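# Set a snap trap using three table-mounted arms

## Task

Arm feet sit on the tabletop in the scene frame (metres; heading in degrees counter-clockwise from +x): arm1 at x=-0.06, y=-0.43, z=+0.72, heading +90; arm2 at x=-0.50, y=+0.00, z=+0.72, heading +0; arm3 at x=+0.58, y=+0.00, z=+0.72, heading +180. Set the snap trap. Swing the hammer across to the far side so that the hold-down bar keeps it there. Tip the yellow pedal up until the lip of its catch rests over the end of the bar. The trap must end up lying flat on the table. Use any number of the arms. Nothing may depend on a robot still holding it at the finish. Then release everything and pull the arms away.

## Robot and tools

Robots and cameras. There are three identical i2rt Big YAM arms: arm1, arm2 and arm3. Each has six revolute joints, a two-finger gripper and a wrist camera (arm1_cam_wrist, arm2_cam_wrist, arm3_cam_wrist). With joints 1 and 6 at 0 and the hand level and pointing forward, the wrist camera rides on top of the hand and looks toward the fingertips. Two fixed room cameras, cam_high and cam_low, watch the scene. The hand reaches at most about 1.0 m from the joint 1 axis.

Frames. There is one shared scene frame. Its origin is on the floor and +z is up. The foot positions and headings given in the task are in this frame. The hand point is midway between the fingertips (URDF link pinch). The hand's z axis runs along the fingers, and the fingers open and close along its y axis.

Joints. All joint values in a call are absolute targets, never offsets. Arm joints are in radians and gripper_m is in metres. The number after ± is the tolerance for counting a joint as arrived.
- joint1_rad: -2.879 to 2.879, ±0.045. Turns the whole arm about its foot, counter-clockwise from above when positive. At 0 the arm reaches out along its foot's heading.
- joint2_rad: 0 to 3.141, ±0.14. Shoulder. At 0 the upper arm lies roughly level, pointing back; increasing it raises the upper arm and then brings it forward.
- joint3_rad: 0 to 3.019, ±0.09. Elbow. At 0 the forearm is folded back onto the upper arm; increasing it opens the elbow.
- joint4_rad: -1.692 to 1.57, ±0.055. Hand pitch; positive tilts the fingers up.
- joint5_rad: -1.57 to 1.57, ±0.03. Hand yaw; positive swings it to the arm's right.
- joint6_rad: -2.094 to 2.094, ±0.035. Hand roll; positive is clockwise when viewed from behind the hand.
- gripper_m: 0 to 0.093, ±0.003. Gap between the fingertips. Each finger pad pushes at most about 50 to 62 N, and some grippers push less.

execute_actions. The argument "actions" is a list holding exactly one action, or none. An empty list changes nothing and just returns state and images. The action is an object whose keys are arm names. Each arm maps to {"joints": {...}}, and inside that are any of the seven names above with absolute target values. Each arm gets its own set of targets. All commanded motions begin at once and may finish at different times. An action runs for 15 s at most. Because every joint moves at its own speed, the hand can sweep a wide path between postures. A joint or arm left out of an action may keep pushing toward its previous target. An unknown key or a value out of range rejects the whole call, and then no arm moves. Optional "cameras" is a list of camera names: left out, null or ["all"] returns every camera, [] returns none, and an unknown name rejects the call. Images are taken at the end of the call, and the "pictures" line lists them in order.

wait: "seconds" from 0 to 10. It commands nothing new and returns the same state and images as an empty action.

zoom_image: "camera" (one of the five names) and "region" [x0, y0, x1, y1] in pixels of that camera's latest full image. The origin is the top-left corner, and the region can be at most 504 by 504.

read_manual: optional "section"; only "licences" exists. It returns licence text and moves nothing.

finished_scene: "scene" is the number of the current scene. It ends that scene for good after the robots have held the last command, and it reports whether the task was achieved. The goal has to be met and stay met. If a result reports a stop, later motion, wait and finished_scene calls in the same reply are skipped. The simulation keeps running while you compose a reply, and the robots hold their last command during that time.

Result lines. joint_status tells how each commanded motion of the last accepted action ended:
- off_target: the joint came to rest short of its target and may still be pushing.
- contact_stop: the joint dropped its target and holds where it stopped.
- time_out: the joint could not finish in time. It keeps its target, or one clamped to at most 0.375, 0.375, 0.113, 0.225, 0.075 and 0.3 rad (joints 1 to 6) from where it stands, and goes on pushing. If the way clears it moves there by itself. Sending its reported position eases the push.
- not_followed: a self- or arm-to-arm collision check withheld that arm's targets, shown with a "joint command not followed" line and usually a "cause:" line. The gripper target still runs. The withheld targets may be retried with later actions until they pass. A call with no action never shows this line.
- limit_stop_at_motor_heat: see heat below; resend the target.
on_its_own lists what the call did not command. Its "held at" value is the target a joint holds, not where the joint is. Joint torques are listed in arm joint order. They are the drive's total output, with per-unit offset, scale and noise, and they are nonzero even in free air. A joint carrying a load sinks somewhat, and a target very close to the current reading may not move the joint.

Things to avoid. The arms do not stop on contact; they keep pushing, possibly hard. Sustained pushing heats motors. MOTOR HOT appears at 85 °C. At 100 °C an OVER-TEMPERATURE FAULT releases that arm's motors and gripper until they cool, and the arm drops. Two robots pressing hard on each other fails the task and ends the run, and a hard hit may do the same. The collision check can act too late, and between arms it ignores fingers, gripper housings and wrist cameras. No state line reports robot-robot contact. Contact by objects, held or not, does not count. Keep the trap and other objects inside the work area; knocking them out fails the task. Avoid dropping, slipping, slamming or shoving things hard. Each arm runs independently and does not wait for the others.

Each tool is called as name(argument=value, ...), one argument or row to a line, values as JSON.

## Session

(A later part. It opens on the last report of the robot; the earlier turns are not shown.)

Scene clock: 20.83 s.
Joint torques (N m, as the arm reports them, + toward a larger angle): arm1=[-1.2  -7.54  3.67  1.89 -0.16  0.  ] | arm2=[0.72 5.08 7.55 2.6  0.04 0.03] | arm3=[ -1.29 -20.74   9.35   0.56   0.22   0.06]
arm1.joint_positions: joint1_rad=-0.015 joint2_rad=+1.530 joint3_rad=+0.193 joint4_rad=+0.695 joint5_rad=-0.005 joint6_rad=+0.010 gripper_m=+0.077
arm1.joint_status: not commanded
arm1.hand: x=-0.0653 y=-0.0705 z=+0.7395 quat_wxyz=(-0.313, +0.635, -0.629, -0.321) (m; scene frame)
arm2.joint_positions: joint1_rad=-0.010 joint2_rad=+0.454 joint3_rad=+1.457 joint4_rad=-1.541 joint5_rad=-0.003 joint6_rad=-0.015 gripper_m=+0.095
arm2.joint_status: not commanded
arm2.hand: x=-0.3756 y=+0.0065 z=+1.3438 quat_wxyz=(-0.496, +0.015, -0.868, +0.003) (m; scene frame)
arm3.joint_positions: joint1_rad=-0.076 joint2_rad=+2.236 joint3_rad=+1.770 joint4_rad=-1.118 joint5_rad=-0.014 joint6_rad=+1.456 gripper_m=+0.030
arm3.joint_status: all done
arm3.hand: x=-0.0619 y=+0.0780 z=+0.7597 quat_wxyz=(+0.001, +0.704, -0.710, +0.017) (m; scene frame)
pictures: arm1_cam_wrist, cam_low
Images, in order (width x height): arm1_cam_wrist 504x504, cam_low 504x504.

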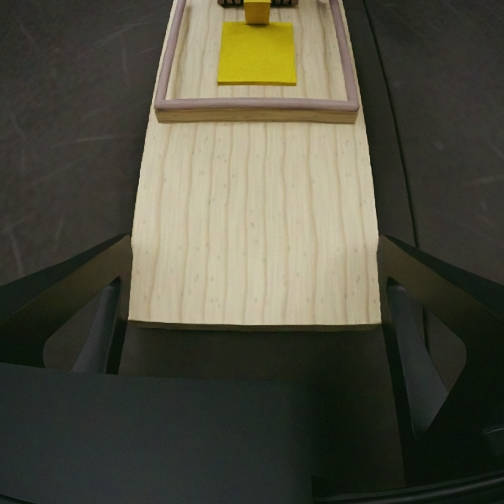

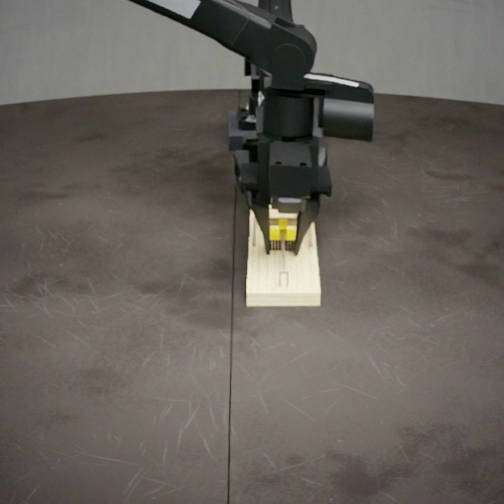

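execute_actions(
  actions=[
    {"arm3":{"joints":{"joint2_rad":1.8}}},
  ],
  cameras=[],
)

execute_actions(
  actions=[
    {"arm3":{"joints":{"joint1_rad":-0.125,"joint3_rad":0.911,"joint4_rad":0.6,"joint6_rad":-1.6}}},
  ],
  cameras=[],
)

execute_actions(
  actions=[
    {"arm3":{"joints":{"joint2_rad":1.985}}},
  ],
  cameras=["cam_low","arm3_cam_wrist"],
)

Scene clock: 22.97 s.
Joint torques (N m, as the arm reports them, + toward a larger angle): arm1=[-0.73 -6.89  3.76  2.   -0.19  0.04] | arm2=[0.5  5.08 7.52 2.57 0.02 0.05] | arm3=[ -1.76 -17.6    9.59   1.52   0.21   0.02]
arm1.joint_positions: joint1_rad=-0.015 joint2_rad=+1.530 joint3_rad=+0.193 joint4_rad=+0.695 joint5_rad=-0.005 joint6_rad=+0.010 gripper_m=+0.077
arm1.joint_status: not commanded
arm1.hand: x=-0.0653 y=-0.0705 z=+0.7395 quat_wxyz=(-0.313, +0.635, -0.629, -0.321) (m; scene frame)
arm2.joint_positions: joint1_rad=-0.010 joint2_rad=+0.454 joint3_rad=+1.457 joint4_rad=-1.541 joint5_rad=-0.003 joint6_rad=-0.015 gripper_m=+0.095
arm2.joint_status: not commanded
arm2.hand: x=-0.3756 y=+0.0065 z=+1.3438 quat_wxyz=(-0.496, +0.015, -0.868, +0.003) (m; scene frame)
arm3.joint_positions: joint1_rad=-0.076 joint2_rad=+1.789 joint3_rad=+1.790 joint4_rad=-1.118 joint5_rad=-0.014 joint6_rad=+1.456 gripper_m=+0.030
arm3.joint_status: all done
arm3.hand: x=-0.0780 y=+0.0827 z=+1.0551 quat_wxyz=(+0.144, +0.687, -0.693, -0.165) (m; scene frame)
pictures: none
No camera images: the call's "cameras" was empty. Leave "cameras" out to get every camera's image.

Scene clock: 25.70 s.
Joint torques (N m, as the arm reports them, + toward a larger angle): arm1=[-0.11 -6.78  3.7   1.66 -0.23 -0.01] | arm2=[0.5  4.96 7.52 2.6  0.03 0.06] | arm3=[ -1.81 -15.04   5.81   3.21   0.09   0.03]
arm1.joint_positions: joint1_rad=-0.015 joint2_rad=+1.530 joint3_rad=+0.193 joint4_rad=+0.695 joint5_rad=-0.005 joint6_rad=+0.010 gripper_m=+0.077
arm1.joint_status: not commanded
arm1.hand: x=-0.0653 y=-0.0705 z=+0.7395 quat_wxyz=(-0.313, +0.635, -0.629, -0.321) (m; scene frame)
arm2.joint_positions: joint1_rad=-0.010 joint2_rad=+0.454 joint3_rad=+1.457 joint4_rad=-1.541 joint5_rad=-0.003 joint6_rad=-0.015 gripper_m=+0.095
arm2.joint_status: not commanded
arm2.hand: x=-0.3756 y=+0.0065 z=+1.3438 quat_wxyz=(-0.496, +0.015, -0.868, +0.003) (m; scene frame)
arm3.joint_positions: joint1_rad=-0.125 joint2_rad=+1.793 joint3_rad=+0.919 joint4_rad=+0.574 joint5_rad=-0.014 joint6_rad=-1.590 gripper_m=+0.030
arm3.joint_status: all done
arm3.hand: x=-0.0636 y=+0.1120 z=+0.9095 quat_wxyz=(-0.449, +0.613, +0.527, -0.381) (m; scene frame)
pictures: none
No camera images: the call's "cameras" was empty. Leave "cameras" out to get every camera's image.

Scene clock: 26.83 s.
Joint torques (N m, as the arm reports them, + toward a larger angle): arm1=[ 1.06 -7.05  3.69  2.04 -0.2   0.05] | arm2=[0.76 4.84 7.53 2.58 0.04 0.04] | arm3=[ -1.84 -16.43   5.03   2.58   0.07   0.02]
arm1.joint_positions: joint1_rad=-0.015 joint2_rad=+1.530 joint3_rad=+0.193 joint4_rad=+0.695 joint5_rad=-0.005 joint6_rad=+0.010 gripper_m=+0.077
arm1.joint_status: not commanded
arm1.hand: x=-0.0653 y=-0.0705 z=+0.7395 quat_wxyz=(-0.313, +0.635, -0.629, -0.321) (m; scene frame)
arm2.joint_positions: joint1_rad=-0.010 joint2_rad=+0.454 joint3_rad=+1.457 joint4_rad=-1.541 joint5_rad=-0.003 joint6_rad=-0.015 gripper_m=+0.095
arm2.joint_status: not commanded
arm2.hand: x=-0.3756 y=+0.0065 z=+1.3438 quat_wxyz=(-0.496, +0.015, -0.868, +0.003) (m; scene frame)
arm3.joint_positions: joint1_rad=-0.125 joint2_rad=+1.991 joint3_rad=+0.911 joint4_rad=+0.585 joint5_rad=-0.014 joint6_rad=-1.592 gripper_m=+0.030
arm3.joint_status: all done
arm3.hand: x=-0.0454 y=+0.1077 z=+0.7853 quat_wxyz=(-0.386, +0.653, +0.562, -0.329) (m; scene frame)
pictures: arm3_cam_wrist, cam_low
Images, in order (width x height): arm3_cam_wrist 504x504, cam_low 504x504.

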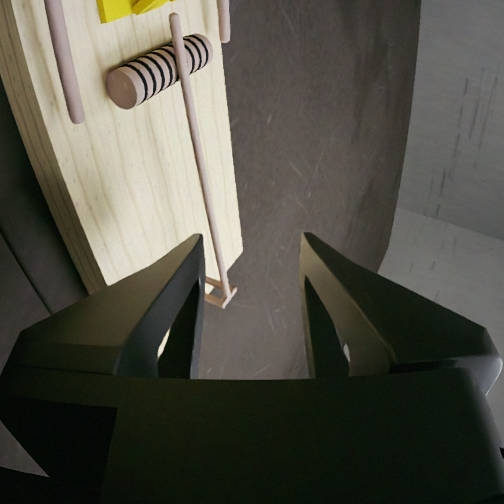

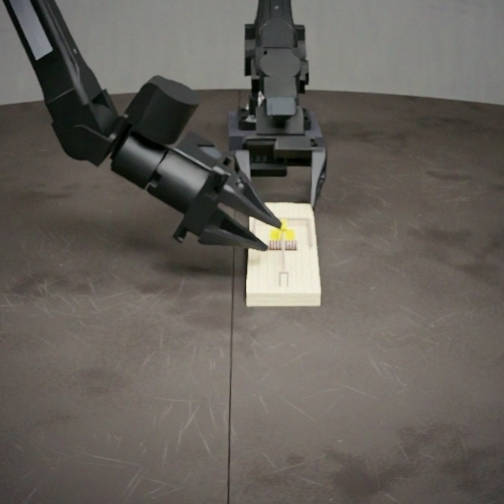

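execute_actions(
  actions=[
    {"arm3":{"joints":{"joint2_rad":2.035}}},
  ],
  cameras=["cam_low","arm3_cam_wrist"],
)

Scene clock: 27.63 s.
Joint torques (N m, as the arm reports them, + toward a larger angle): arm1=[-0.73 -6.57  4.01  2.13 -0.17  0.09] | arm2=[0.75 5.06 7.53 2.61 0.02 0.03] | arm3=[ -1.8  -14.72   5.01   2.66   0.07   0.02]
arm1.joint_positions: joint1_rad=-0.015 joint2_rad=+1.530 joint3_rad=+0.193 joint4_rad=+0.695 joint5_rad=-0.005 joint6_rad=+0.010 gripper_m=+0.077
arm1.joint_status: not commanded
arm1.hand: x=-0.0653 y=-0.0705 z=+0.7395 quat_wxyz=(-0.313, +0.635, -0.629, -0.321) (m; scene frame)
arm2.joint_positions: joint1_rad=-0.010 joint2_rad=+0.454 joint3_rad=+1.457 joint4_rad=-1.541 joint5_rad=-0.003 joint6_rad=-0.015 gripper_m=+0.095
arm2.joint_status: not commanded
arm2.hand: x=-0.3756 y=+0.0065 z=+1.3438 quat_wxyz=(-0.496, +0.015, -0.868, +0.003) (m; scene frame)
arm3.joint_positions: joint1_rad=-0.125 joint2_rad=+2.010 joint3_rad=+0.911 joint4_rad=+0.585 joint5_rad=-0.014 joint6_rad=-1.592 gripper_m=+0.030
arm3.joint_status: all done
arm3.hand: x=-0.0426 y=+0.1071 z=+0.7736 quat_wxyz=(-0.379, +0.657, +0.565, -0.324) (m; scene frame)
pictures: arm3_cam_wrist, cam_low
Images, in order (width x height): arm3_cam_wrist 504x504, cam_low 504x504.

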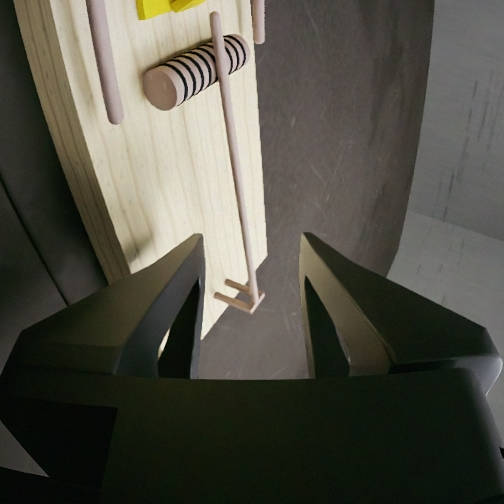

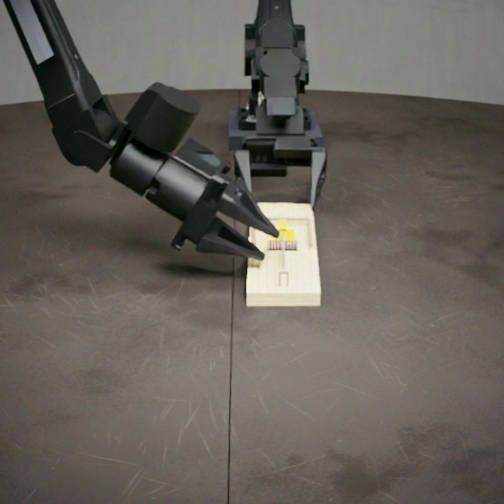

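execute_actions(
  actions=[
    {"arm3":{"joints":{"joint2_rad":2.09,"joint3_rad":1.005}}},
  ],
  cameras=["cam_low","arm3_cam_wrist"],
)

Scene clock: 28.47 s.
Joint torques (N m, as the arm reports them, + toward a larger angle): arm1=[-0.18 -6.91  3.64  2.04  0.04  0.07] | arm2=[0.64 4.85 7.51 2.55 0.05 0.04] | arm3=[ -1.64 -15.1    7.07   2.45   0.08   0.02]
arm1.joint_positions: joint1_rad=-0.015 joint2_rad=+1.531 joint3_rad=+0.193 joint4_rad=+0.695 joint5_rad=-0.012 joint6_rad=+0.008 gripper_m=+0.077
arm1.joint_status: not commanded
arm1.hand: x=-0.0664 y=-0.0706 z=+0.7392 quat_wxyz=(-0.311, +0.636, -0.628, -0.323) (m; scene frame)
arm2.joint_positions: joint1_rad=-0.010 joint2_rad=+0.454 joint3_rad=+1.457 joint4_rad=-1.541 joint5_rad=-0.003 joint6_rad=-0.015 gripper_m=+0.095
arm2.joint_status: not commanded
arm2.hand: x=-0.3756 y=+0.0065 z=+1.3438 quat_wxyz=(-0.496, +0.015, -0.868, +0.003) (m; scene frame)
arm3.joint_positions: joint1_rad=-0.125 joint2_rad=+2.062 joint3_rad=+0.976 joint4_rad=+0.590 joint5_rad=-0.014 joint6_rad=-1.592 gripper_m=+0.030
arm3.joint_status: all done
arm3.hand: x=-0.0647 y=+0.1109 z=+0.7671 quat_wxyz=(-0.385, +0.654, +0.563, -0.329) (m; scene frame)
pictures: arm3_cam_wrist, cam_low
Images, in order (width x height): arm3_cam_wrist 504x504, cam_low 504x504.

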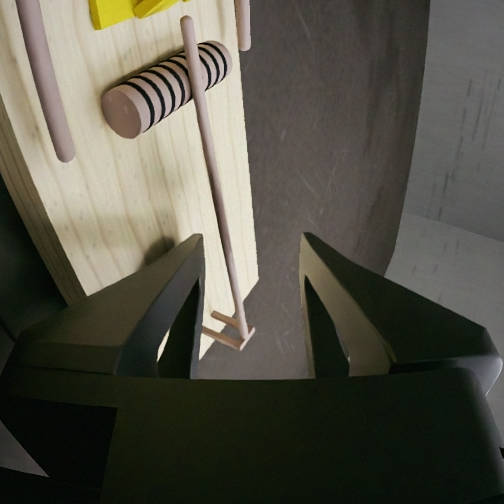

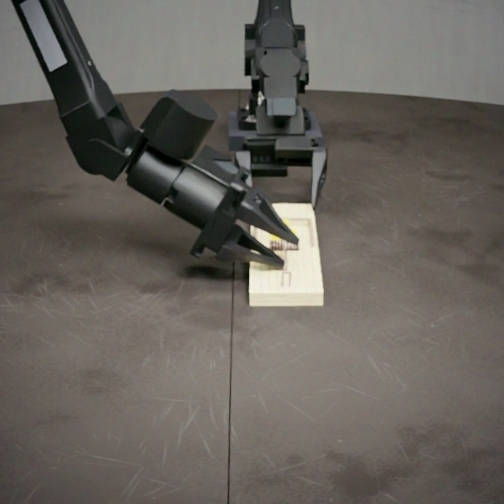

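execute_actions(
  actions=[
    {"arm3":{"joints":{"joint2_rad":2.075,"joint3_rad":1.045}}},
  ],
  cameras=["cam_low","arm3_cam_wrist"],
)

Scene clock: 29.23 s.
Joint torques (N m, as the arm reports them, + toward a larger angle): arm1=[-0.58 -7.13  3.76  2.05  0.05  0.02] | arm2=[0.37 4.97 7.52 2.59 0.02 0.02] | arm3=[ -1.79 -16.59   7.65   2.45   0.08   0.02]
arm1.joint_positions: joint1_rad=-0.015 joint2_rad=+1.531 joint3_rad=+0.193 joint4_rad=+0.695 joint5_rad=-0.012 joint6_rad=+0.008 gripper_m=+0.077
arm1.joint_status: not commanded
arm1.hand: x=-0.0664 y=-0.0706 z=+0.7392 quat_wxyz=(-0.311, +0.636, -0.628, -0.323) (m; scene frame)
arm2.joint_positions: joint1_rad=-0.010 joint2_rad=+0.454 joint3_rad=+1.457 joint4_rad=-1.541 joint5_rad=-0.003 joint6_rad=-0.015 gripper_m=+0.095
arm2.joint_status: not commanded
arm2.hand: x=-0.3756 y=+0.0065 z=+1.3438 quat_wxyz=(-0.496, +0.015, -0.868, +0.003) (m; scene frame)
arm3.joint_positions: joint1_rad=-0.125 joint2_rad=+2.062 joint3_rad=+1.013 joint4_rad=+0.590 joint5_rad=-0.014 joint6_rad=-1.592 gripper_m=+0.030
arm3.joint_status: all done
arm3.hand: x=-0.0815 y=+0.1139 z=+0.7821 quat_wxyz=(-0.397, +0.646, +0.556, -0.339) (m; scene frame)
pictures: arm3_cam_wrist, cam_low
Images, in order (width x height): arm3_cam_wrist 504x504, cam_low 504x504.

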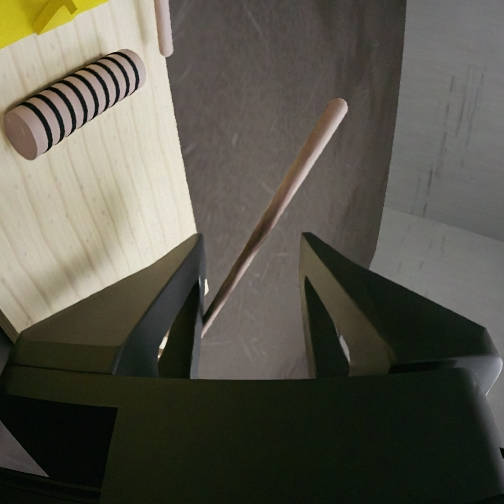

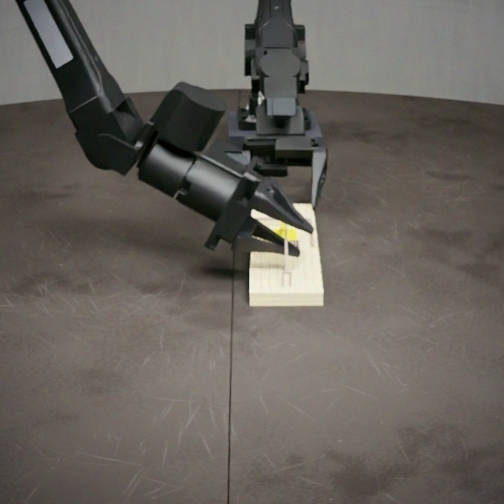

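execute_actions(
  actions=[
    {"arm3":{"joints":{"joint1_rad":-0.15,"joint2_rad":2.01,"joint6_rad":-0.7}},"arm2":{"joints":{"joint1_rad":-0.03,"joint2_rad":1.1,"joint3_rad":0.174,"joint4_rad":1.14,"joint6_rad":1.6,"gripper_m":0.03}}},
  ],
  cameras=["cam_low","arm3_cam_wrist"],
)

Scene clock: 31.80 s.
Joint torques (N m, as the arm reports them, + toward a larger angle): arm1=[-0.64 -7.07  3.59  1.97  0.16  0.11] | arm2=[-0.72 -3.55  6.74  3.2   0.02 -0.01] | arm3=[ -2.88 -18.87   7.84   2.51   0.11   0.17]
arm1.joint_positions: joint1_rad=-0.015 joint2_rad=+1.531 joint3_rad=+0.193 joint4_rad=+0.695 joint5_rad=-0.013 joint6_rad=+0.006 gripper_m=+0.077
arm1.joint_status: not commanded
arm1.hand: x=-0.0667 y=-0.0707 z=+0.7392 quat_wxyz=(-0.311, +0.637, -0.627, -0.323) (m; scene frame)
arm2.joint_positions: joint1_rad=-0.017 joint2_rad=+1.107 joint3_rad=+0.174 joint4_rad=+1.117 joint5_rad=-0.003 joint6_rad=+1.592 gripper_m=+0.030
arm2.joint_status: all done
arm2.hand: x=-0.1190 y=+0.0042 z=+1.0294 quat_wxyz=(-0.539, -0.451, -0.450, -0.551) (m; scene frame)
arm3.joint_positions: joint1_rad=-0.139 joint2_rad=+2.031 joint3_rad=+1.013 joint4_rad=+0.590 joint5_rad=-0.014 joint6_rad=-0.709 gripper_m=+0.030
arm3.joint_status: all done
arm3.hand: x=-0.0840 y=+0.1242 z=+0.8026 quat_wxyz=(-0.224, +0.815, +0.219, -0.487) (m; scene frame)
pictures: arm3_cam_wrist, cam_low
Images, in order (width x height): arm3_cam_wrist 504x504, cam_low 504x504.

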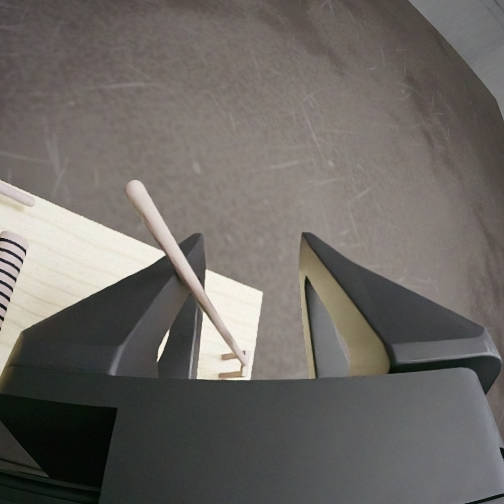

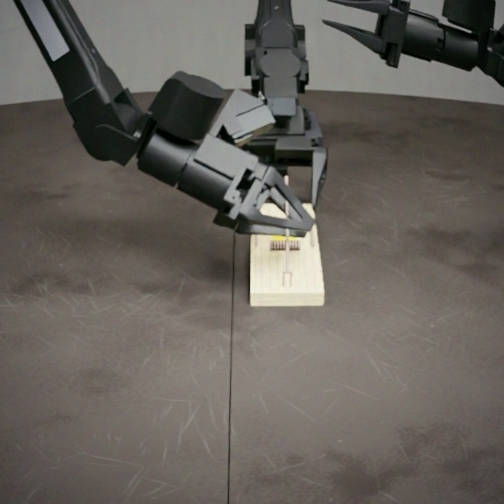

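execute_actions(
  actions=[
    {"arm3":{"joints":{"joint1_rad":-0.235,"joint6_rad":0.6}},"arm2":{"joints":{"joint1_rad":-0.045,"joint2_rad":1.78}}},
  ],
)

Scene clock: 33.87 s.
Joint torques (N m, as the arm reports them, + toward a larger angle): arm1=[-1.36 -6.15  3.45  1.96 -0.07  0.05] | arm2=[-0.8  -6.63  1.35  2.93  0.07  0.03] | arm3=[ -3.   -18.76   7.85   2.51   0.18   0.06]
arm1.joint_positions: joint1_rad=-0.015 joint2_rad=+1.531 joint3_rad=+0.196 joint4_rad=+0.695 joint5_rad=-0.010 joint6_rad=+0.006 gripper_m=+0.077
arm1.joint_status: not commanded
arm1.hand: x=-0.0660 y=-0.0687 z=+0.7403 quat_wxyz=(-0.313, +0.636, -0.627, -0.323) (m; scene frame)
arm2.joint_positions: joint1_rad=-0.033 joint2_rad=+1.780 joint3_rad=+0.174 joint4_rad=+1.123 joint5_rad=-0.003 joint6_rad=+1.593 gripper_m=+0.030
arm2.joint_status: all done
arm2.hand: x=-0.1286 y=-0.0039 z=+0.7824 quat_wxyz=(-0.367, -0.612, -0.596, -0.368) (m; scene frame)
arm3.joint_positions: joint1_rad=-0.223 joint2_rad=+2.030 joint3_rad=+1.013 joint4_rad=+0.590 joint5_rad=-0.015 joint6_rad=+0.590 gripper_m=+0.030
arm3.joint_status: all done
arm3.hand: x=-0.0714 y=+0.1794 z=+0.8027 quat_wxyz=(+0.094, +0.768, -0.351, -0.528) (m; scene frame)
pictures: arm1_cam_wrist, arm2_cam_wrist, arm3_cam_wrist, cam_high, cam_low
Images, in order (width x height): arm1_cam_wrist 504x504, arm2_cam_wrist 504x504, arm3_cam_wrist 504x504, cam_high 504x504, cam_low 504x504.

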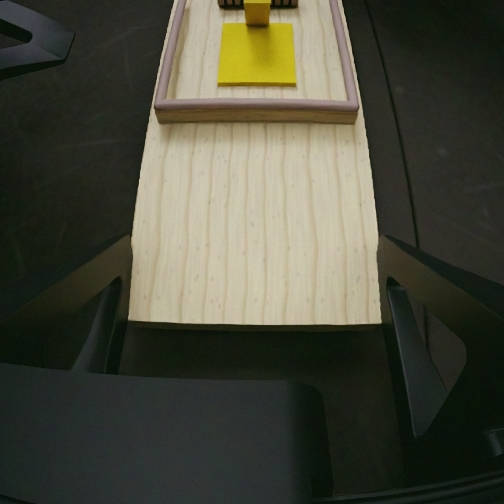

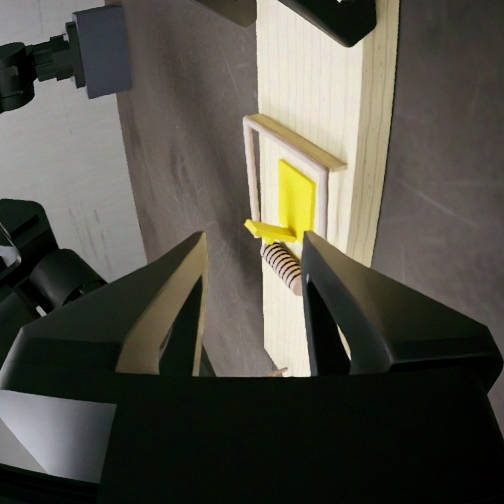

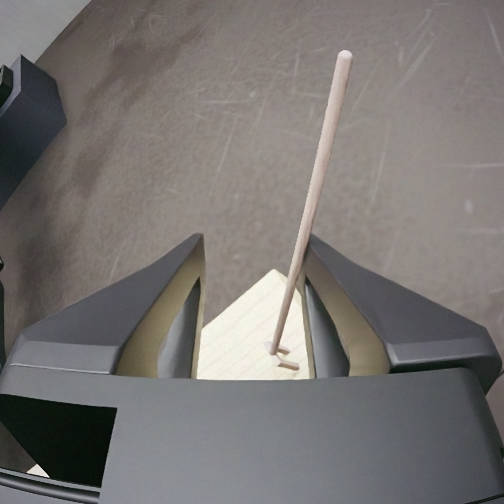

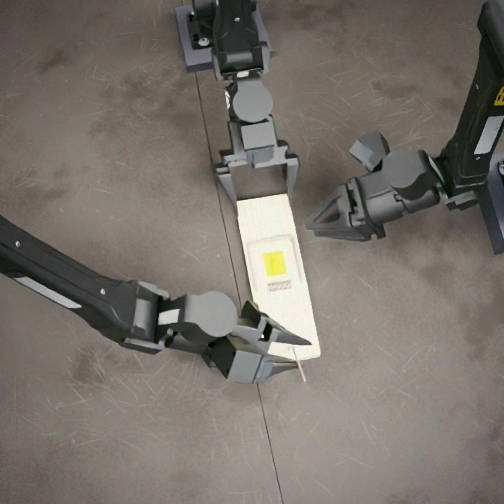

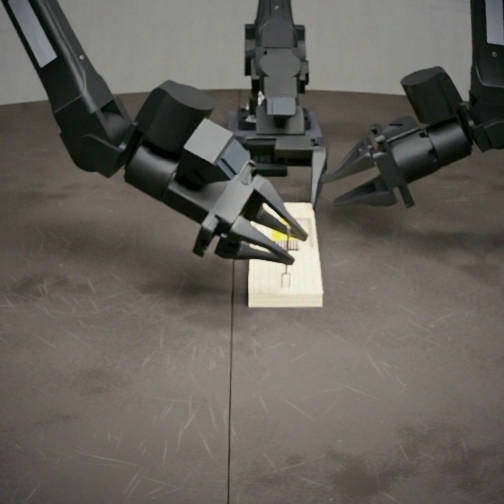

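execute_actions(
  actions=[
    {"arm2":{"joints":{"joint2_rad":1.4,"joint6_rad":-0.05}}},
  ],
  cameras=[],
)

execute_actions(
  actions=[
    {"arm2":{"joints":{"joint1_rad":-0.08,"joint2_rad":1.488,"joint3_rad":0.62,"joint4_rad":-0.215,"gripper_m":0.02}}},
  ],
  cameras=["arm2_cam_wrist","arm1_cam_wrist","cam_high"],
)

Scene clock: 36.53 s.
Joint torques (N m, as the arm reports them, + toward a larger angle): arm1=[-0.37 -6.37  3.35  2.02 -0.01  0.09] | arm2=[-0.9  -4.9   4.64  3.12  0.02 -0.05] | arm3=[ -3.01 -18.82   7.85   2.51   0.18   0.06]
arm1.joint_positions: joint1_rad=-0.015 joint2_rad=+1.531 joint3_rad=+0.196 joint4_rad=+0.695 joint5_rad=-0.010 joint6_rad=+0.006 gripper_m=+0.077
arm1.joint_status: not commanded
arm1.hand: x=-0.0660 y=-0.0687 z=+0.7403 quat_wxyz=(-0.313, +0.636, -0.627, -0.323) (m; scene frame)
arm2.joint_positions: joint1_rad=-0.033 joint2_rad=+1.401 joint3_rad=+0.174 joint4_rad=+1.123 joint5_rad=-0.003 joint6_rad=-0.041 gripper_m=+0.030
arm2.joint_status: all done
arm2.hand: x=-0.1026 y=-0.0030 z=+0.9220 quat_wxyz=(-0.672, +0.015, -0.740, +0.019) (m; scene frame)
arm3.joint_positions: joint1_rad=-0.223 joint2_rad=+2.030 joint3_rad=+1.013 joint4_rad=+0.590 joint5_rad=-0.015 joint6_rad=+0.591 gripper_m=+0.030
arm3.joint_status: not commanded
arm3.hand: x=-0.0714 y=+0.1794 z=+0.8027 quat_wxyz=(+0.094, +0.768, -0.351, -0.527) (m; scene frame)
pictures: none
No camera images: the call's "cameras" was empty. Leave "cameras" out to get every camera's image.

Scene clock: 38.27 s.
Joint torques (N m, as the arm reports them, + toward a larger angle): arm1=[-1.31 -6.7   3.46  1.9  -0.04  0.09] | arm2=[-0.79 -8.23  8.45  1.2   0.02 -0.05] | arm3=[ -2.99 -18.78   7.84   2.51   0.17   0.06]
arm1.joint_positions: joint1_rad=-0.015 joint2_rad=+1.531 joint3_rad=+0.196 joint4_rad=+0.695 joint5_rad=-0.010 joint6_rad=+0.006 gripper_m=+0.077
arm1.joint_status: not commanded
arm1.hand: x=-0.0660 y=-0.0687 z=+0.7403 quat_wxyz=(-0.313, +0.636, -0.627, -0.323) (m; scene frame)
arm2.joint_positions: joint1_rad=-0.070 joint2_rad=+1.492 joint3_rad=+0.593 joint4_rad=-0.205 joint5_rad=-0.003 joint6_rad=-0.042 gripper_m=+0.020
arm2.joint_status: all done
arm2.hand: x=-0.0920 y=-0.0193 z=+0.7872 quat_wxyz=(-0.235, -0.001, -0.972, +0.013) (m; scene frame)
arm3.joint_positions: joint1_rad=-0.223 joint2_rad=+2.030 joint3_rad=+1.013 joint4_rad=+0.590 joint5_rad=-0.015 joint6_rad=+0.591 gripper_m=+0.030
arm3.joint_status: not commanded
arm3.hand: x=-0.0714 y=+0.1794 z=+0.8027 quat_wxyz=(+0.094, +0.768, -0.351, -0.527) (m; scene frame)
pictures: arm1_cam_wrist, arm2_cam_wrist, cam_high
Images, in order (width x height): arm1_cam_wrist 504x504, arm2_cam_wrist 504x504, cam_high 504x504.

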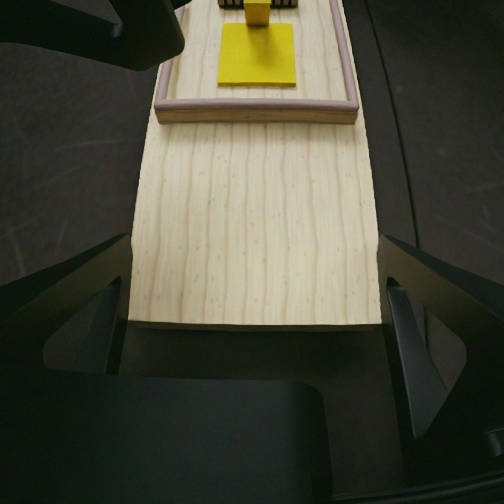

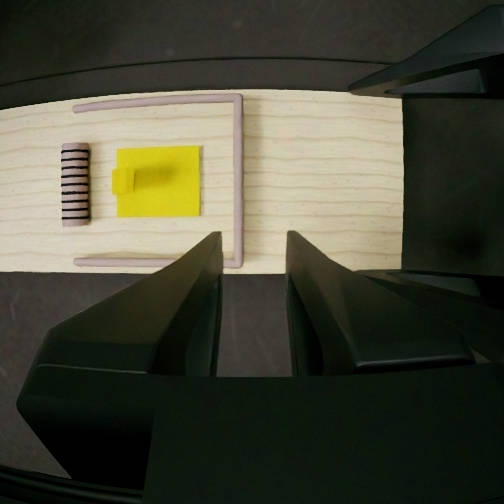

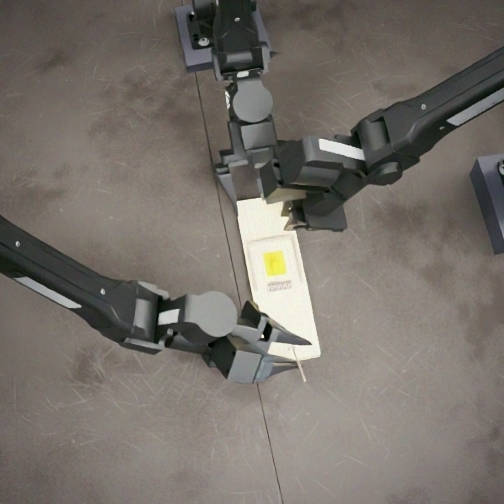

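execute_actions(
  actions=[
    {"arm2":{"joints":{"joint1_rad":-0.043,"joint2_rad":1.61,"joint3_rad":0.625,"joint4_rad":-0.075}}},
  ],
  cameras=["arm2_cam_wrist","arm1_cam_wrist"],
)

Scene clock: 39.30 s.
Joint torques (N m, as the arm reports them, + toward a larger angle): arm1=[-0.08 -7.27  3.32  1.69 -0.03  0.1 ] | arm2=[ 1.6  -9.55  7.85  2.31  0.05 -0.04] | arm3=[ -3.   -18.8    7.86   2.5    0.18   0.06]
arm1.joint_positions: joint1_rad=-0.015 joint2_rad=+1.531 joint3_rad=+0.196 joint4_rad=+0.695 joint5_rad=-0.010 joint6_rad=+0.006 gripper_m=+0.077
arm1.joint_status: not commanded
arm1.hand: x=-0.0660 y=-0.0687 z=+0.7403 quat_wxyz=(-0.313, +0.636, -0.627, -0.323) (m; scene frame)
arm2.joint_positions: joint1_rad=-0.054 joint2_rad=+1.619 joint3_rad=+0.593 joint4_rad=-0.094 joint5_rad=-0.003 joint6_rad=-0.042 gripper_m=+0.020
arm2.joint_status: all done
arm2.hand: x=-0.0868 y=-0.0130 z=+0.7496 quat_wxyz=(-0.226, +0.007, -0.974, +0.011) (m; scene frame)
arm3.joint_positions: joint1_rad=-0.223 joint2_rad=+2.030 joint3_rad=+1.013 joint4_rad=+0.590 joint5_rad=-0.015 joint6_rad=+0.591 gripper_m=+0.030
arm3.joint_status: not commanded
arm3.hand: x=-0.0714 y=+0.1794 z=+0.8027 quat_wxyz=(+0.094, +0.768, -0.351, -0.527) (m; scene frame)
pictures: arm1_cam_wrist, arm2_cam_wrist
Images, in order (width x height): arm1_cam_wrist 504x504, arm2_cam_wrist 504x504.

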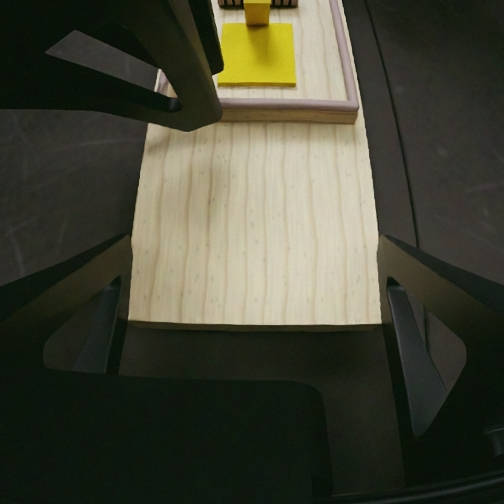

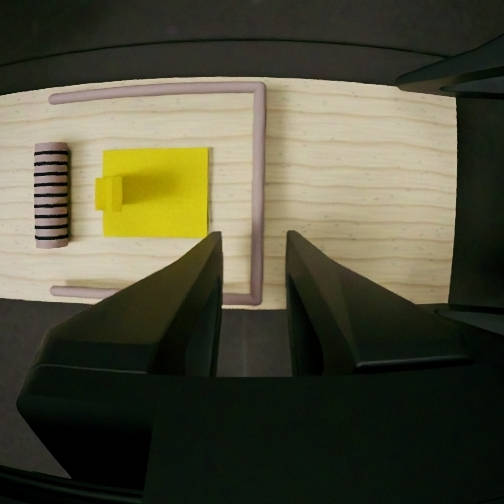

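execute_actions(
  actions=[
    {"arm2":{"joints":{"gripper_m":0}}},
  ],
  cameras=[],
)

execute_actions(
  actions=[
    {"arm2":{"joints":{"joint1_rad":-0.025,"joint2_rad":1.50,"joint3_rad":0.64,"joint4_rad":-0.22}}},
  ],
  cameras=["arm2_cam_wrist","arm1_cam_wrist"],
)

Scene clock: 40.00 s.
Joint torques (N m, as the arm reports them, + toward a larger angle): arm1=[ 0.37 -6.8   3.66  1.72 -0.06  0.02] | arm2=[ 1.27 -8.84  8.07  2.27 -0.1  -0.05] | arm3=[ -2.98 -18.81   7.85   2.5    0.17   0.06]
arm1.joint_positions: joint1_rad=-0.015 joint2_rad=+1.533 joint3_rad=+0.196 joint4_rad=+0.695 joint5_rad=-0.008 joint6_rad=+0.006 gripper_m=+0.077
arm1.joint_status: not commanded
arm1.hand: x=-0.0658 y=-0.0689 z=+0.7397 quat_wxyz=(-0.313, +0.636, -0.627, -0.322) (m; scene frame)
arm2.joint_positions: joint1_rad=-0.053 joint2_rad=+1.614 joint3_rad=+0.593 joint4_rad=-0.091 joint5_rad=+0.000 joint6_rad=-0.043 gripper_m=+0.001
arm2.joint_status: all done
arm2.hand: x=-0.0853 y=-0.0135 z=+0.7519 quat_wxyz=(-0.230, +0.007, -0.973, +0.013) (m; scene frame)
arm3.joint_positions: joint1_rad=-0.223 joint2_rad=+2.030 joint3_rad=+1.013 joint4_rad=+0.590 joint5_rad=-0.015 joint6_rad=+0.591 gripper_m=+0.030
arm3.joint_status: not commanded
arm3.hand: x=-0.0714 y=+0.1794 z=+0.8027 quat_wxyz=(+0.094, +0.768, -0.351, -0.527) (m; scene frame)
pictures: none
No camera images: the call's "cameras" was empty. Leave "cameras" out to get every camera's image.

Scene clock: 40.87 s.
Joint torques (N m, as the arm reports them, + toward a larger angle): arm1=[-0.7  -7.88  3.34  1.99 -0.09  0.04] | arm2=[ 1.25 -7.37  9.9   1.21 -0.1  -0.04] | arm3=[ -2.99 -18.8    7.85   2.51   0.18   0.06]
arm1.joint_positions: joint1_rad=-0.015 joint2_rad=+1.533 joint3_rad=+0.196 joint4_rad=+0.695 joint5_rad=-0.008 joint6_rad=+0.006 gripper_m=+0.077
arm1.joint_status: not commanded
arm1.hand: x=-0.0658 y=-0.0689 z=+0.7397 quat_wxyz=(-0.313, +0.636, -0.627, -0.322) (m; scene frame)
arm2.joint_positions: joint1_rad=-0.035 joint2_rad=+1.498 joint3_rad=+0.596 joint4_rad=-0.210 joint5_rad=+0.000 joint6_rad=-0.043 gripper_m=+0.001
arm2.joint_status: all done
arm2.hand: x=-0.0923 y=-0.0057 z=+0.7850 quat_wxyz=(-0.230, +0.016, -0.973, +0.011) (m; scene frame)
arm3.joint_positions: joint1_rad=-0.223 joint2_rad=+2.030 joint3_rad=+1.013 joint4_rad=+0.590 joint5_rad=-0.015 joint6_rad=+0.591 gripper_m=+0.030
arm3.joint_status: not commanded
arm3.hand: x=-0.0714 y=+0.1794 z=+0.8027 quat_wxyz=(+0.094, +0.768, -0.351, -0.527) (m; scene frame)
pictures: arm1_cam_wrist, arm2_cam_wrist
Images, in order (width x height): arm1_cam_wrist 504x504, arm2_cam_wrist 504x504.

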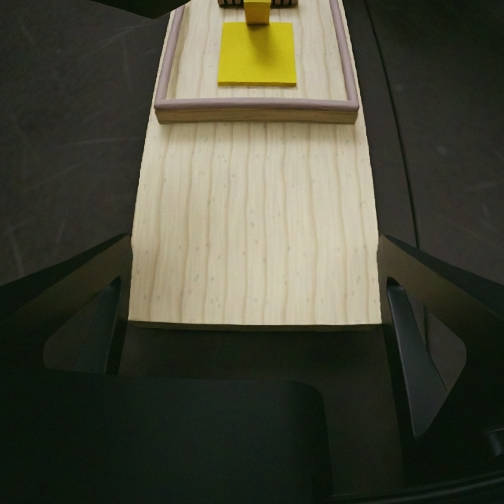

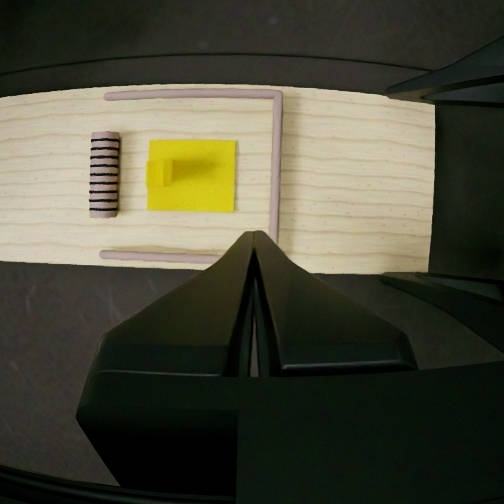

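execute_actions(
  actions=[
    {"arm2":{"joints":{"gripper_m":0.02,"joint1_rad":-0.068}}},
  ],
  cameras=[],
)

execute_actions(
  actions=[
    {"arm2":{"joints":{"joint2_rad":1.64,"joint3_rad":0.62,"joint4_rad":-0.045}}},
  ],
  cameras=["arm2_cam_wrist","arm1_cam_wrist"],
)

Scene clock: 41.63 s.
Joint torques (N m, as the arm reports them, + toward a larger angle): arm1=[-0.35 -7.34  3.23  2.11 -0.11  0.02] | arm2=[-0.6  -7.76  9.88  1.12 -0.08 -0.05] | arm3=[ -2.96 -18.79   7.85   2.51   0.18   0.06]
arm1.joint_positions: joint1_rad=-0.015 joint2_rad=+1.533 joint3_rad=+0.196 joint4_rad=+0.695 joint5_rad=-0.008 joint6_rad=+0.006 gripper_m=+0.077
arm1.joint_status: not commanded
arm1.hand: x=-0.0658 y=-0.0689 z=+0.7397 quat_wxyz=(-0.313, +0.636, -0.627, -0.322) (m; scene frame)
arm2.joint_positions: joint1_rad=-0.058 joint2_rad=+1.498 joint3_rad=+0.596 joint4_rad=-0.210 joint5_rad=+0.000 joint6_rad=-0.043 gripper_m=+0.020
arm2.joint_status: all done
arm2.hand: x=-0.0925 y=-0.0149 z=+0.7850 quat_wxyz=(-0.230, +0.004, -0.973, +0.013) (m; scene frame)
arm3.joint_positions: joint1_rad=-0.223 joint2_rad=+2.030 joint3_rad=+1.013 joint4_rad=+0.590 joint5_rad=-0.015 joint6_rad=+0.591 gripper_m=+0.030
arm3.joint_status: not commanded
arm3.hand: x=-0.0714 y=+0.1794 z=+0.8027 quat_wxyz=(+0.094, +0.768, -0.351, -0.527) (m; scene frame)
pictures: none
No camera images: the call's "cameras" was empty. Leave "cameras" out to get every camera's image.

Scene clock: 42.50 s.
Joint torques (N m, as the arm reports them, + toward a larger angle): arm1=[-1.15 -8.08  3.6   1.77 -0.04  0.11] | arm2=[-0.51 -9.54  7.19  2.35 -0.08 -0.03] | arm3=[ -3.03 -18.8    7.85   2.51   0.17   0.06]
arm1.joint_positions: joint1_rad=-0.015 joint2_rad=+1.533 joint3_rad=+0.196 joint4_rad=+0.695 joint5_rad=-0.010 joint6_rad=+0.006 gripper_m=+0.077
arm1.joint_status: not commanded
arm1.hand: x=-0.0660 y=-0.0694 z=+0.7393 quat_wxyz=(-0.312, +0.636, -0.627, -0.322) (m; scene frame)
arm2.joint_positions: joint1_rad=-0.058 joint2_rad=+1.647 joint3_rad=+0.596 joint4_rad=-0.064 joint5_rad=+0.000 joint6_rad=-0.043 gripper_m=+0.020
arm2.joint_status: all done
arm2.hand: x=-0.0838 y=-0.0156 z=+0.7428 quat_wxyz=(-0.229, +0.004, -0.973, +0.013) (m; scene frame)
arm3.joint_positions: joint1_rad=-0.223 joint2_rad=+2.030 joint3_rad=+1.013 joint4_rad=+0.590 joint5_rad=-0.015 joint6_rad=+0.591 gripper_m=+0.030
arm3.joint_status: not commanded
arm3.hand: x=-0.0714 y=+0.1794 z=+0.8027 quat_wxyz=(+0.094, +0.768, -0.351, -0.527) (m; scene frame)
pictures: arm1_cam_wrist, arm2_cam_wrist
Images, in order (width x height): arm1_cam_wrist 504x504, arm2_cam_wrist 504x504.

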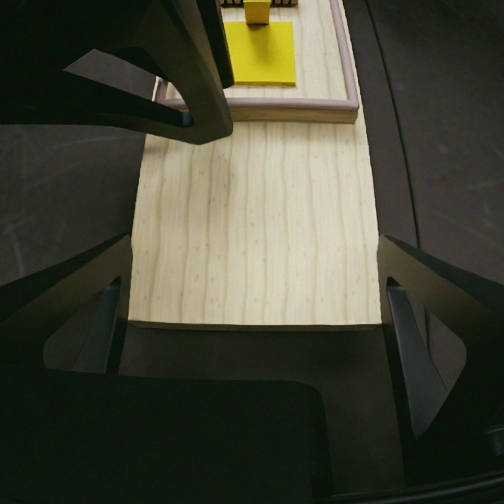

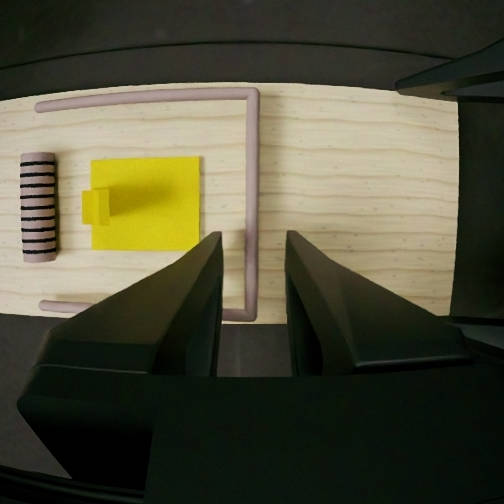

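execute_actions(
  actions=[
    {"arm2":{"joints":{"gripper_m":0}}},
  ],
  cameras=[],
)

execute_actions(
  actions=[
    {"arm2":{"joints":{"joint1_rad":-0.027,"joint2_rad":1.53,"joint4_rad":-0.165}}},
  ],
  cameras=["arm2_cam_wrist","arm1_cam_wrist"],
)

Scene clock: 43.03 s.
Joint torques (N m, as the arm reports them, + toward a larger angle): arm1=[-0.48 -8.17  3.53  2.02  0.04  0.04] | arm2=[-0.46 -9.63  7.21  2.33  0.03 -0.05] | arm3=[ -2.99 -18.83   7.85   2.51   0.17   0.06]
arm1.joint_positions: joint1_rad=-0.015 joint2_rad=+1.533 joint3_rad=+0.195 joint4_rad=+0.695 joint5_rad=-0.010 joint6_rad=+0.006 gripper_m=+0.077
arm1.joint_status: not commanded
arm1.hand: x=-0.0661 y=-0.0698 z=+0.7391 quat_wxyz=(-0.312, +0.637, -0.628, -0.322) (m; scene frame)
arm2.joint_positions: joint1_rad=-0.058 joint2_rad=+1.647 joint3_rad=+0.596 joint4_rad=-0.064 joint5_rad=-0.003 joint6_rad=-0.043 gripper_m=+0.002
arm2.joint_status: all done
arm2.hand: x=-0.0837 y=-0.0151 z=+0.7428 quat_wxyz=(-0.229, +0.005, -0.973, +0.011) (m; scene frame)
arm3.joint_positions: joint1_rad=-0.223 joint2_rad=+2.030 joint3_rad=+1.013 joint4_rad=+0.590 joint5_rad=-0.015 joint6_rad=+0.591 gripper_m=+0.030
arm3.joint_status: not commanded
arm3.hand: x=-0.0714 y=+0.1794 z=+0.8027 quat_wxyz=(+0.094, +0.768, -0.351, -0.527) (m; scene frame)
pictures: none
No camera images: the call's "cameras" was empty. Leave "cameras" out to get every camera's image.

Scene clock: 43.80 s.
Joint torques (N m, as the arm reports them, + toward a larger angle): arm1=[-0.41 -5.78  2.87  1.26  0.69  0.06] | arm2=[  1.35 -10.87   7.82   1.13  -0.02  -0.05] | arm3=[ -2.96 -18.3    7.93   2.58   0.13   0.05]
arm1.joint_positions: joint1_rad=-0.011 joint2_rad=+1.514 joint3_rad=+0.202 joint4_rad=+0.715 joint5_rad=-0.030 joint6_rad=+0.006 gripper_m=+0.077
arm1.joint_status: not commanded
arm1.hand: x=-0.0711 y=-0.0611 z=+0.7516 quat_wxyz=(-0.319, +0.634, -0.615, -0.343) (m; scene frame)
arm2.joint_positions: joint1_rad=-0.040 joint2_rad=+1.564 joint3_rad=+0.596 joint4_rad=-0.154 joint5_rad=-0.002 joint6_rad=-0.043 gripper_m=+0.002
arm2.joint_status: all done
arm2.hand: x=-0.0898 y=-0.0074 z=+0.7653 quat_wxyz=(-0.225, +0.014, -0.974, +0.010) (m; scene frame)
arm3.joint_positions: joint1_rad=-0.224 joint2_rad=+2.027 joint3_rad=+1.014 joint4_rad=+0.591 joint5_rad=-0.014 joint6_rad=+0.592 gripper_m=+0.030
arm3.joint_status: not commanded
arm3.hand: x=-0.0718 y=+0.1802 z=+0.8051 quat_wxyz=(+0.094, +0.766, -0.352, -0.529) (m; scene frame)
pictures: arm1_cam_wrist, arm2_cam_wrist
Images, in order (width x height): arm1_cam_wrist 504x504, arm2_cam_wrist 504x504.

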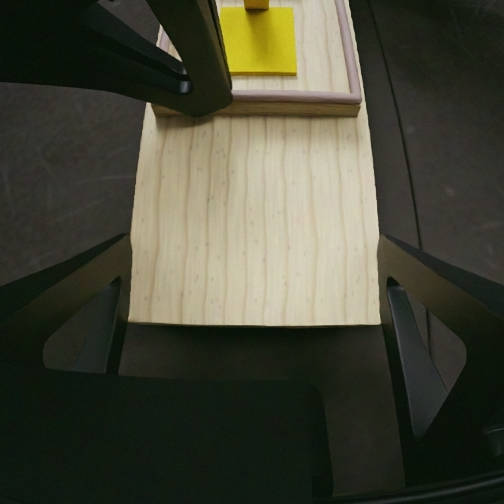

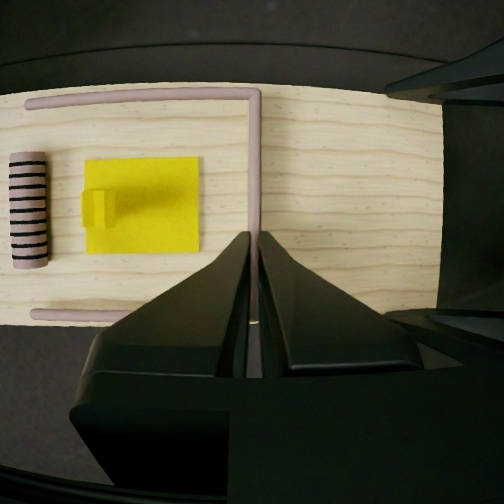

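execute_actions(
  actions=[
    {"arm2":{"joints":{"joint1_rad":-0.06,"joint2_rad":1.64,"joint4_rad":-0.05}},"arm3":{"joints":{"joint1_rad":-0.2,"joint6_rad":1.3}}},
  ],
  cameras=["arm3_cam_wrist","cam_low","cam_high"],
)

Scene clock: 45.67 s.
Joint torques (N m, as the arm reports them, + toward a larger angle): arm1=[-0.82 -6.49  3.38  1.53 -0.01  0.05] | arm2=[-0.45 -8.94  7.24  2.68 -0.05 -0.03] | arm3=[ -1.07 -18.55   7.84   2.48   0.15   0.02]
arm1.joint_positions: joint1_rad=-0.011 joint2_rad=+1.533 joint3_rad=+0.196 joint4_rad=+0.706 joint5_rad=-0.009 joint6_rad=+0.004 gripper_m=+0.077
arm1.joint_status: not commanded
arm1.hand: x=-0.0674 y=-0.0678 z=+0.7415 quat_wxyz=(-0.316, +0.636, -0.624, -0.326) (m; scene frame)
arm2.joint_positions: joint1_rad=-0.053 joint2_rad=+1.639 joint3_rad=+0.596 joint4_rad=-0.075 joint5_rad=-0.001 joint6_rad=-0.043 gripper_m=+0.002
arm2.joint_status: all done
arm2.hand: x=-0.0848 y=-0.0132 z=+0.7445 quat_wxyz=(-0.227, +0.007, -0.974, +0.012) (m; scene frame)
arm3.joint_positions: joint1_rad=-0.209 joint2_rad=+2.027 joint3_rad=+1.014 joint4_rad=+0.591 joint5_rad=-0.014 joint6_rad=+1.291 gripper_m=+0.030
arm3.joint_status: all done
arm3.hand: x=-0.0745 y=+0.1703 z=+0.8052 quat_wxyz=(+0.273, +0.604, -0.588, -0.463) (m; scene frame)
pictures: arm3_cam_wrist, cam_high, cam_low
Images, in order (width x height): arm3_cam_wrist 504x504, cam_high 504x504, cam_low 504x504.

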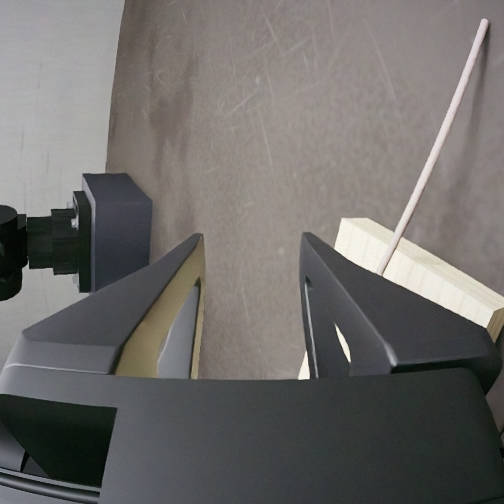

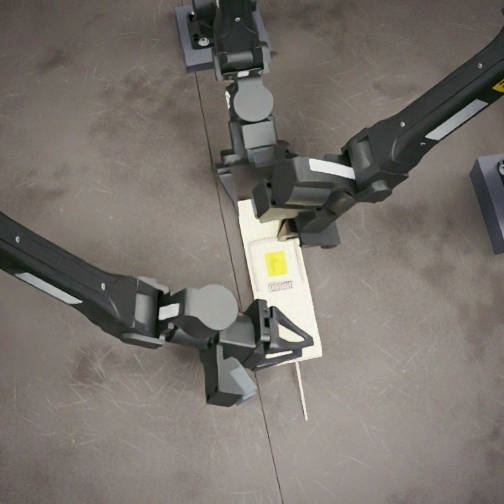

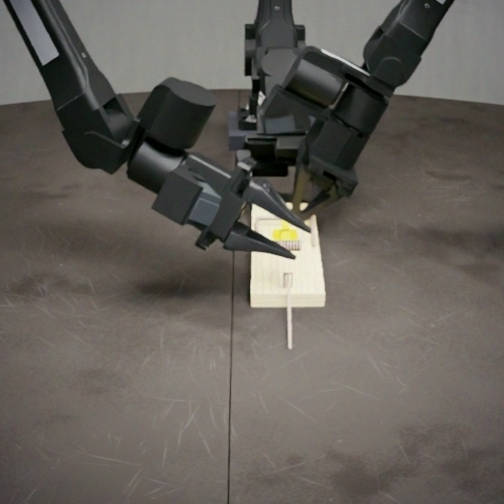

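execute_actions(
  actions=[
    {"arm3":{"joints":{"joint1_rad":-0.19,"joint3_rad":0.935,"joint6_rad":1.57,"gripper_m":0}},"arm1":{"joints":{"joint2_rad":1.56,"joint4_rad":0.66}}},
  ],
  cameras=[],
)

execute_actions(
  actions=[
    {"arm3":{"joints":{"joint2_rad":2.12}}},
  ],
  cameras=["arm3_cam_wrist","cam_low"],
)

Scene clock: 47.03 s.
Joint torques (N m, as the arm reports them, + toward a larger angle): arm1=[-0.8  -5.73  3.73  0.56  0.09  0.13] | arm2=[-0.33 -9.2   7.27  2.64 -0.14 -0.03] | arm3=[ -0.9  -17.58   4.71   2.39   0.15   0.03]
arm1.joint_positions: joint1_rad=-0.011 joint2_rad=+1.536 joint3_rad=+0.196 joint4_rad=+0.694 joint5_rad=-0.011 joint6_rad=+0.005 gripper_m=+0.077
arm1.joint_status: all done
arm1.hand: x=-0.0676 y=-0.0700 z=+0.7380 quat_wxyz=(-0.310, +0.639, -0.626, -0.322) (m; scene frame)
arm2.joint_positions: joint1_rad=-0.055 joint2_rad=+1.643 joint3_rad=+0.596 joint4_rad=-0.075 joint5_rad=+0.001 joint6_rad=-0.043 gripper_m=+0.002
arm2.joint_status: not commanded
arm2.hand: x=-0.0855 y=-0.0143 z=+0.7428 quat_wxyz=(-0.225, +0.006, -0.974, +0.013) (m; scene frame)
arm3.joint_positions: joint1_rad=-0.201 joint2_rad=+2.019 joint3_rad=+0.938 joint4_rad=+0.591 joint5_rad=-0.014 joint6_rad=+1.560 gripper_m=+0.001
arm3.joint_status: all done
arm3.hand: x=-0.0441 y=+0.1568 z=+0.7791 quat_wxyz=(+0.317, +0.533, -0.676, -0.397) (m; scene frame)
pictures: none
No camera images: the call's "cameras" was empty. Leave "cameras" out to get every camera's image.

Scene clock: 47.77 s.
Joint torques (N m, as the arm reports them, + toward a larger angle): arm1=[-1.53 -4.86  3.55  0.61  0.03  0.06] | arm2=[-0.15 -9.09  7.2   2.6  -0.14 -0.05] | arm3=[ -0.97 -13.69   4.34   1.71   0.16   0.02]
arm1.joint_positions: joint1_rad=-0.011 joint2_rad=+1.536 joint3_rad=+0.196 joint4_rad=+0.694 joint5_rad=-0.011 joint6_rad=+0.004 gripper_m=+0.077
arm1.joint_status: not commanded
arm1.hand: x=-0.0677 y=-0.0700 z=+0.7380 quat_wxyz=(-0.310, +0.639, -0.626, -0.322) (m; scene frame)
arm2.joint_positions: joint1_rad=-0.055 joint2_rad=+1.643 joint3_rad=+0.596 joint4_rad=-0.074 joint5_rad=+0.001 joint6_rad=-0.043 gripper_m=+0.002
arm2.joint_status: not commanded
arm2.hand: x=-0.0854 y=-0.0143 z=+0.7429 quat_wxyz=(-0.225, +0.006, -0.974, +0.013) (m; scene frame)
arm3.joint_positions: joint1_rad=-0.201 joint2_rad=+2.075 joint3_rad=+0.939 joint4_rad=+0.607 joint5_rad=-0.014 joint6_rad=+1.562 gripper_m=+0.000
arm3.joint_status: all done
arm3.hand: x=-0.0376 y=+0.1549 z=+0.7485 quat_wxyz=(+0.307, +0.539, -0.684, -0.384) (m; scene frame)
pictures: arm3_cam_wrist, cam_low
Images, in order (width x height): arm3_cam_wrist 504x504, cam_low 504x504.

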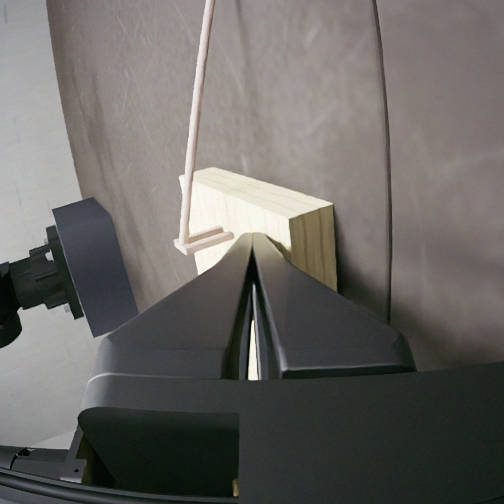

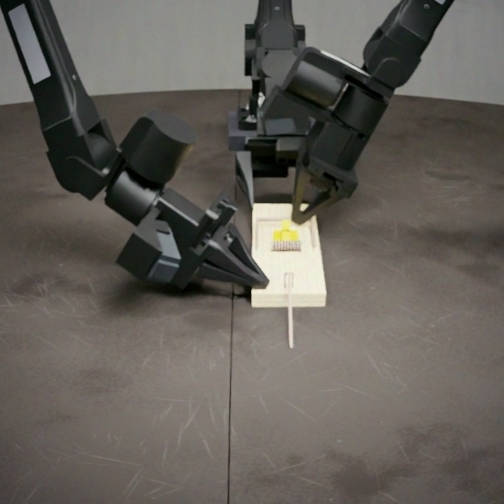

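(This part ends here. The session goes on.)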